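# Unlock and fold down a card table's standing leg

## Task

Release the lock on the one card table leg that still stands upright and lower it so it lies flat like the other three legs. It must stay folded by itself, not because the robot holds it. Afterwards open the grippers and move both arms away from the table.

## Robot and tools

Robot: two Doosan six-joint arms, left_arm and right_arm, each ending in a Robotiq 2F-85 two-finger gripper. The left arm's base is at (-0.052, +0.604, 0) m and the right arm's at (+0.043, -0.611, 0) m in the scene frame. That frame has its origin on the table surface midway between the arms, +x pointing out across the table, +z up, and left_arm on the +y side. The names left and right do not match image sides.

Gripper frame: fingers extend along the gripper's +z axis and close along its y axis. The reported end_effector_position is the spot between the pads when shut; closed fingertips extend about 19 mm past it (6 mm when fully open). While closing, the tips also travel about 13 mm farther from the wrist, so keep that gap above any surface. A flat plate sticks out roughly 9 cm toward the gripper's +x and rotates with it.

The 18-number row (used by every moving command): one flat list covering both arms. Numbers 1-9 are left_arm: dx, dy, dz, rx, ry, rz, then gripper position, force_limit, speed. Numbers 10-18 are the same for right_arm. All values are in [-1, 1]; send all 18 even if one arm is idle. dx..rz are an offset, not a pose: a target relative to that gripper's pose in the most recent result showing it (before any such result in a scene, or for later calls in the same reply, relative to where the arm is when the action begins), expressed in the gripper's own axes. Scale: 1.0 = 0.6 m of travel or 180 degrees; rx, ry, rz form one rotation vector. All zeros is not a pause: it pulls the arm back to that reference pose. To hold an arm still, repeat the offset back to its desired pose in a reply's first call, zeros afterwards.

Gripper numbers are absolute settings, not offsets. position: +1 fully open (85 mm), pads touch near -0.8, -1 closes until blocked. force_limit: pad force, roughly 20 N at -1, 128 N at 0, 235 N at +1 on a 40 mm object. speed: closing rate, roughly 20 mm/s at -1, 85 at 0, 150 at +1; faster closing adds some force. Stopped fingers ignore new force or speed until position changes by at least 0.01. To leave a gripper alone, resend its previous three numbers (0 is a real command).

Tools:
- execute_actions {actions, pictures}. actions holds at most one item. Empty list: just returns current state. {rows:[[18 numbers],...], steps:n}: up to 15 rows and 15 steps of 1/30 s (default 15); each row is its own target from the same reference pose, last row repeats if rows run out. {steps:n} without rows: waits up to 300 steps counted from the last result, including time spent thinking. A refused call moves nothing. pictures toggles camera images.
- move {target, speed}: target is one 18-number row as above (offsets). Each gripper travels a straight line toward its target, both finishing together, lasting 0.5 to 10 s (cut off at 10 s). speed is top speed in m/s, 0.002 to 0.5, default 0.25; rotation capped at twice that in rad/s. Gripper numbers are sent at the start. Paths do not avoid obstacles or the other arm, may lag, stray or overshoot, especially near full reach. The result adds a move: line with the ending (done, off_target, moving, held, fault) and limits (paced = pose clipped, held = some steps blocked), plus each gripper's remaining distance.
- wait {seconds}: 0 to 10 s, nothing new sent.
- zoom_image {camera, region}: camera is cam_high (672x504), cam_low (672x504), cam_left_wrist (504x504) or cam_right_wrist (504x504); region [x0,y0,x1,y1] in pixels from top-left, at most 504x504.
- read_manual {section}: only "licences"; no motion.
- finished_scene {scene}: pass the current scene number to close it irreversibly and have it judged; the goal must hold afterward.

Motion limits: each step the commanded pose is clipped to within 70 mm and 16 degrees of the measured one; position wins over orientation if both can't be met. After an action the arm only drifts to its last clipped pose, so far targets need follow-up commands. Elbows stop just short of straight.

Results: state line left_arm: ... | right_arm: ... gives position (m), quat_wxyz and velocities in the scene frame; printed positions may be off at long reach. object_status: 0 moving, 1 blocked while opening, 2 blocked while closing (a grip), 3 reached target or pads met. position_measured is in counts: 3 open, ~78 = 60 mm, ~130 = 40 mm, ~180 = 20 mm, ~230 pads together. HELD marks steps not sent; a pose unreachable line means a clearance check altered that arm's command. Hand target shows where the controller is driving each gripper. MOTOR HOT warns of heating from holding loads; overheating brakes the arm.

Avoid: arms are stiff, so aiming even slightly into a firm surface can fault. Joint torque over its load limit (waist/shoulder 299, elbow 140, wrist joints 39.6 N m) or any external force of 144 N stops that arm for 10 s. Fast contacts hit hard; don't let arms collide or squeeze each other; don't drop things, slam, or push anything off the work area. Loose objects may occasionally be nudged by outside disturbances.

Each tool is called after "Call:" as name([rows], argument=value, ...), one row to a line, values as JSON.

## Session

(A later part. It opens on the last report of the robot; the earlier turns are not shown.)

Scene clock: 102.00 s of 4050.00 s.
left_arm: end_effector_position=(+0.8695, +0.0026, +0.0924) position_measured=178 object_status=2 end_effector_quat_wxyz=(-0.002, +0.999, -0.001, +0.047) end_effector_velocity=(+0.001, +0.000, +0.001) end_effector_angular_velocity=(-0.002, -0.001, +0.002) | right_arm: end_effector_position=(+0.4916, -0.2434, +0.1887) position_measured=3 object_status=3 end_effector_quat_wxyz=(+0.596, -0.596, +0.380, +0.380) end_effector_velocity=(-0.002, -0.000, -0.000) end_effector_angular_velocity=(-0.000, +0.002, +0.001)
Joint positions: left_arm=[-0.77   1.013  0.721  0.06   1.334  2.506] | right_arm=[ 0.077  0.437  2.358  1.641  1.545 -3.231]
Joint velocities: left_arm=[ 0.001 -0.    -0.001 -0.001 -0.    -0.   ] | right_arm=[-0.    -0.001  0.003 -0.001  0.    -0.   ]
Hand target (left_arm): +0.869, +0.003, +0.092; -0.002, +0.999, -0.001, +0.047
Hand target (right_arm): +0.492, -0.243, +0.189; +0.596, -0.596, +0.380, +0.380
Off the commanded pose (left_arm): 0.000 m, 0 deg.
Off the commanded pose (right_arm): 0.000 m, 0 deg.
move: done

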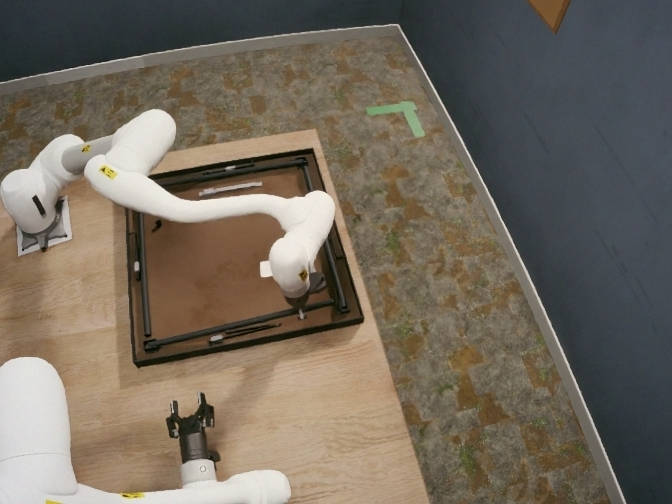

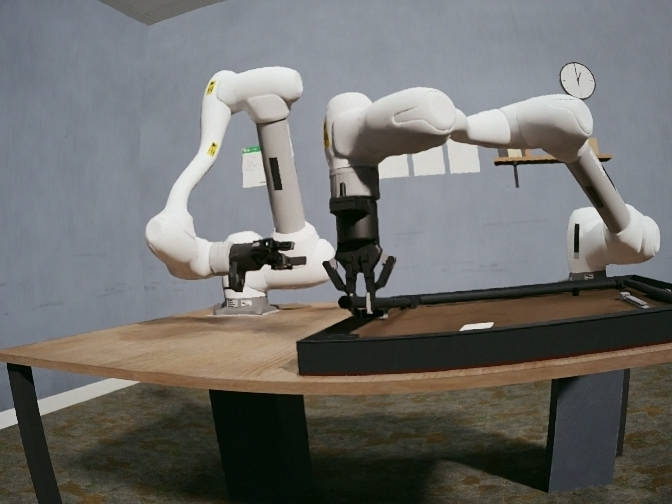

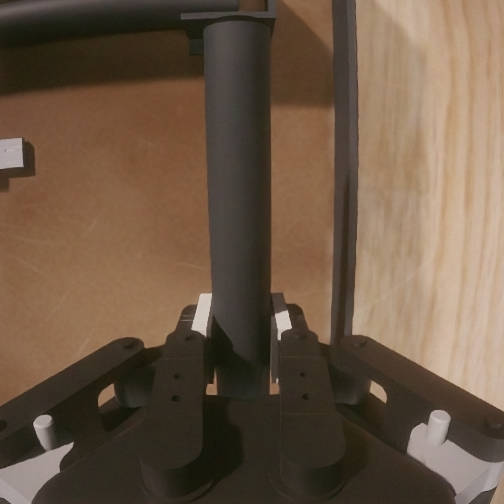

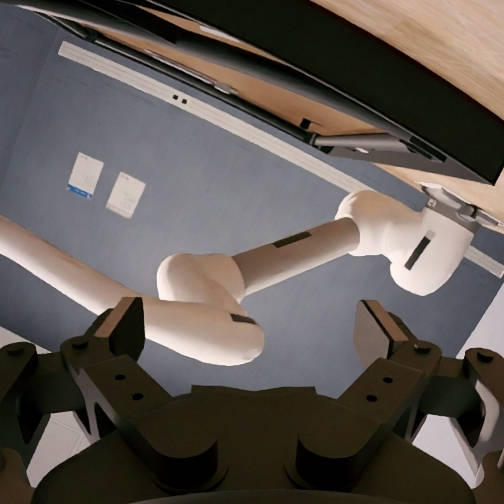

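Go to z≈0.046 this time.

Call:
move(target=[-0.003,0,0.077,0,-0.027,0,-1,-0.7,-0.3, 0,0,0,0,0,0,1,0,0], speed=0.03)

Call:
move(target=[0,0,0,0,0,0,-0.1,-0.7,-0.5, 0,0,0,0,0,0,1,0,0])

Call:
move(target=[0,0,-0.2,0,0,0,-0.1,-0.7,-0.5, 0,0,0,0,0,0,1,0,0], speed=0.15)

Scene clock: 108.80 s of 4050.00 s.
left_arm: end_effector_position=(+0.8720, +0.0027, +0.0463) position_measured=178 object_status=2 end_effector_quat_wxyz=(-0.002, +1.000, -0.001, +0.005) end_effector_velocity=(-0.000, -0.000, +0.000) end_effector_angular_velocity=(-0.000, +0.001, +0.000) | right_arm: end_effector_position=(+0.4916, -0.2434, +0.1887) position_measured=3 object_status=3 end_effector_quat_wxyz=(+0.596, -0.596, +0.380, +0.380) end_effector_velocity=(+0.001, +0.000, +0.000) end_effector_angular_velocity=(+0.001, -0.002, -0.000)
Joint positions: left_arm=[-0.755  1.09   0.65   0.009  1.397  2.532] | right_arm=[ 0.077  0.437  2.358  1.641  1.545 -3.231]
Joint velocities: left_arm=[-0.    -0.    -0.    -0.001  0.001 -0.   ] | right_arm=[ 0.     0.    -0.001  0.001  0.    -0.001]
Hand target (left_arm): +0.872, +0.003, +0.046; -0.002, +1.000, -0.001, +0.005
Hand target (right_arm): +0.492, -0.243, +0.189; +0.596, -0.596, +0.380, +0.380
Off the commanded pose (left_arm): 0.000 m, 0 deg.
Off the commanded pose (right_arm): 0.000 m, 0 deg.
After step 90, 2.03 s passed at rest.
move: done

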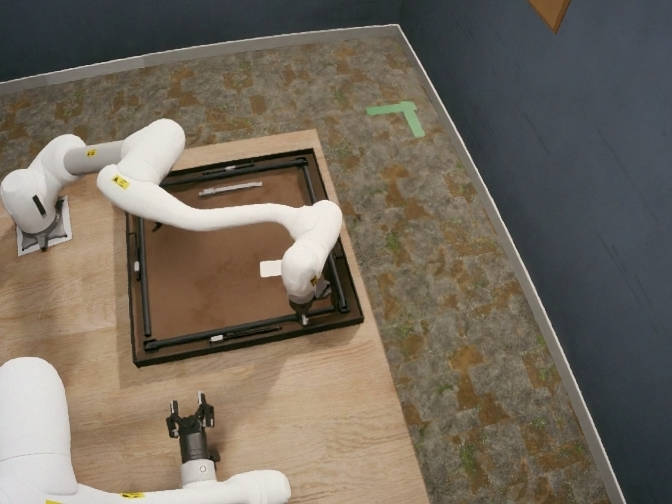

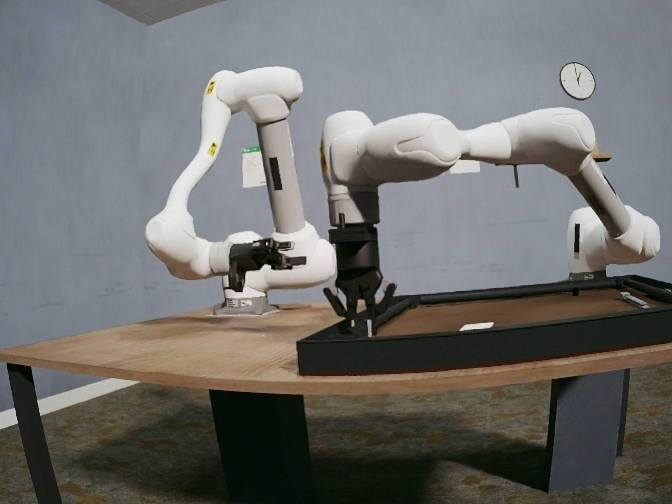

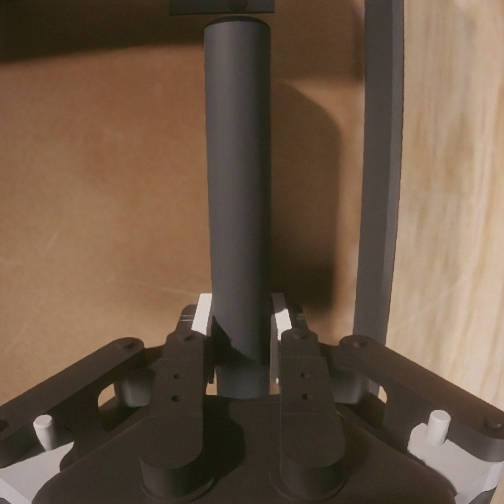

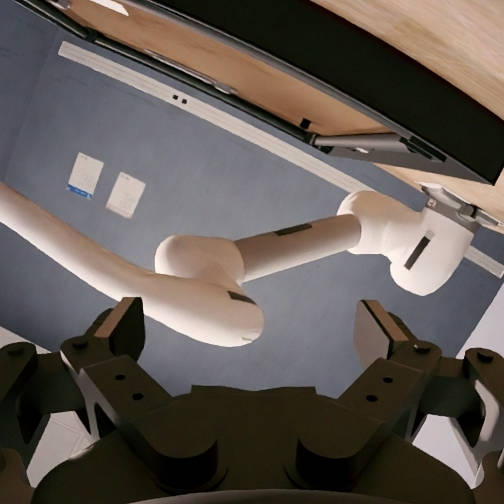

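Scene clock: 109.40 s of 4050.00 s.
left_arm: end_effector_position=(+0.8720, +0.0028, +0.0462) position_measured=141 object_status=0 end_effector_quat_wxyz=(-0.002, +1.000, -0.001, +0.005) end_effector_velocity=(-0.000, +0.000, +0.000) end_effector_angular_velocity=(-0.000, +0.000, +0.000) | right_arm: end_effector_position=(+0.4916, -0.2434, +0.1887) position_measured=3 object_status=3 end_effector_quat_wxyz=(+0.596, -0.596, +0.380, +0.380) end_effector_velocity=(-0.000, +0.000, -0.000) end_effector_angular_velocity=(-0.000, +0.001, +0.000)
Joint positions: left_arm=[-0.755  1.09   0.65   0.009  1.397  2.532] | right_arm=[ 0.077  0.437  2.358  1.641  1.545 -3.231]
Joint velocities: left_arm=[ 0. -0.  0. -0.  0. -0.] | right_arm=[ 0.001  0.001  0.     0.    -0.     0.   ]
Hand target (left_arm): +0.872, +0.003, +0.046; -0.002, +1.000, -0.001, +0.005
Hand target (right_arm): +0.492, -0.243, +0.189; +0.596, -0.596, +0.380, +0.380
Off the commanded pose (left_arm): 0.000 m, 0 deg.
Off the commanded pose (right_arm): 0.000 m, 0 deg.
move: done

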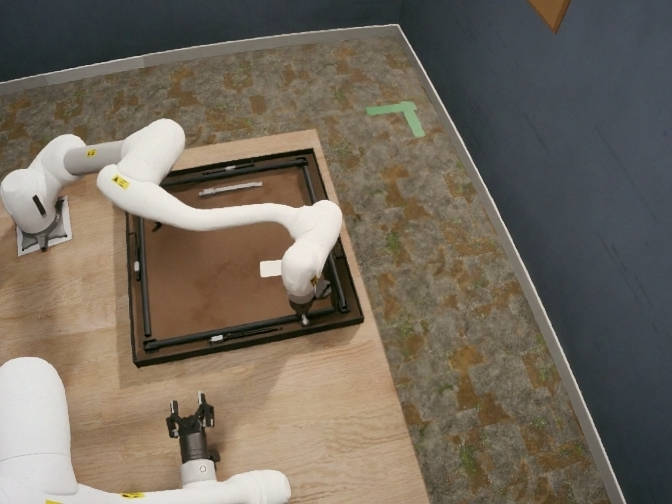

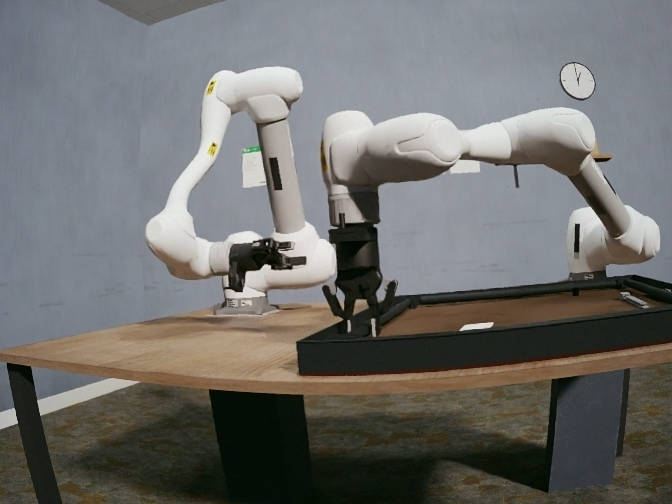

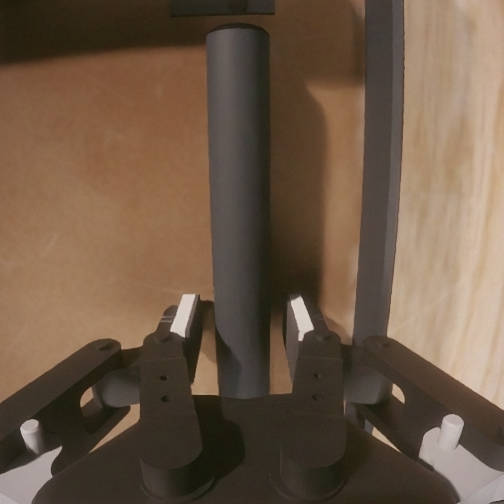

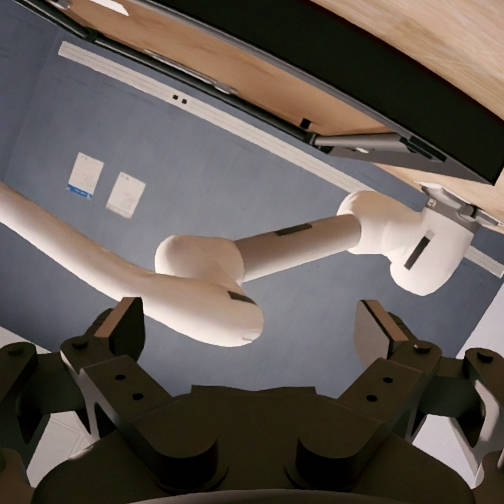

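Scene clock: 110.50 s of 4050.00 s.
left_arm: end_effector_position=(+0.8709, +0.0023, +0.1662) position_measured=141 object_status=3 end_effector_quat_wxyz=(-0.002, +1.000, -0.001, +0.005) end_effector_velocity=(+0.000, +0.000, -0.001) end_effector_angular_velocity=(+0.001, +0.000, -0.002) | right_arm: end_effector_position=(+0.4916, -0.2434, +0.1887) position_measured=3 object_status=3 end_effector_quat_wxyz=(+0.596, -0.596, +0.380, +0.380) end_effector_velocity=(-0.001, -0.000, +0.000) end_effector_angular_velocity=(+0.000, -0.000, +0.000)
Joint positions: left_arm=[-0.756  1.061  0.491  0.009  1.584  2.532] | right_arm=[ 0.077  0.437  2.358  1.641  1.545 -3.231]
Joint velocities: left_arm=[ 0.     0.001 -0.001  0.001  0.001  0.002] | right_arm=[-0.    -0.001  0.002 -0.     0.    -0.001]
Hand target (left_arm): +0.871, +0.002, +0.166; -0.002, +1.000, -0.001, +0.005
Hand target (right_arm): +0.492, -0.243, +0.189; +0.596, -0.596, +0.380, +0.380
Off the commanded pose (left_arm): 0.000 m, 0 deg.
Off the commanded pose (right_arm): 0.000 m, 0 deg.
move: done

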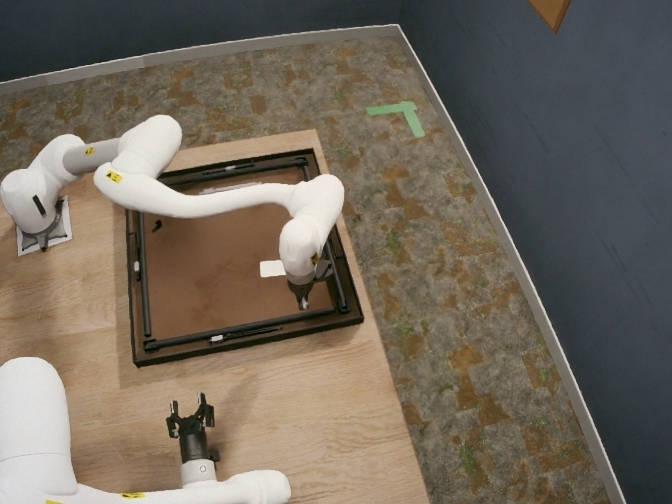

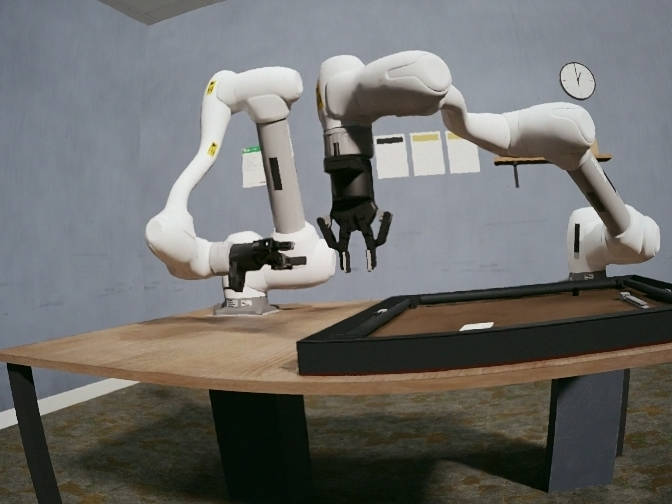

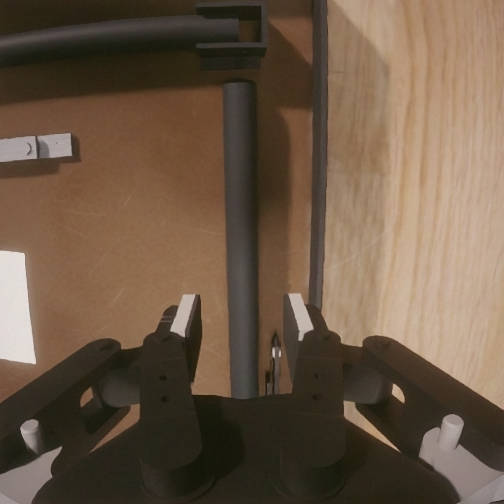

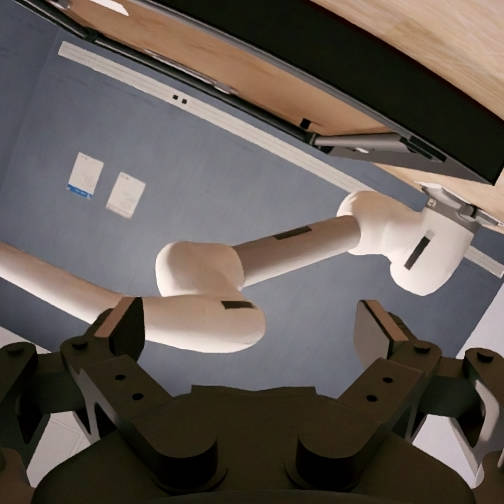

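Call:
finished_scene(scene=2)

The scene is finished: the task was done.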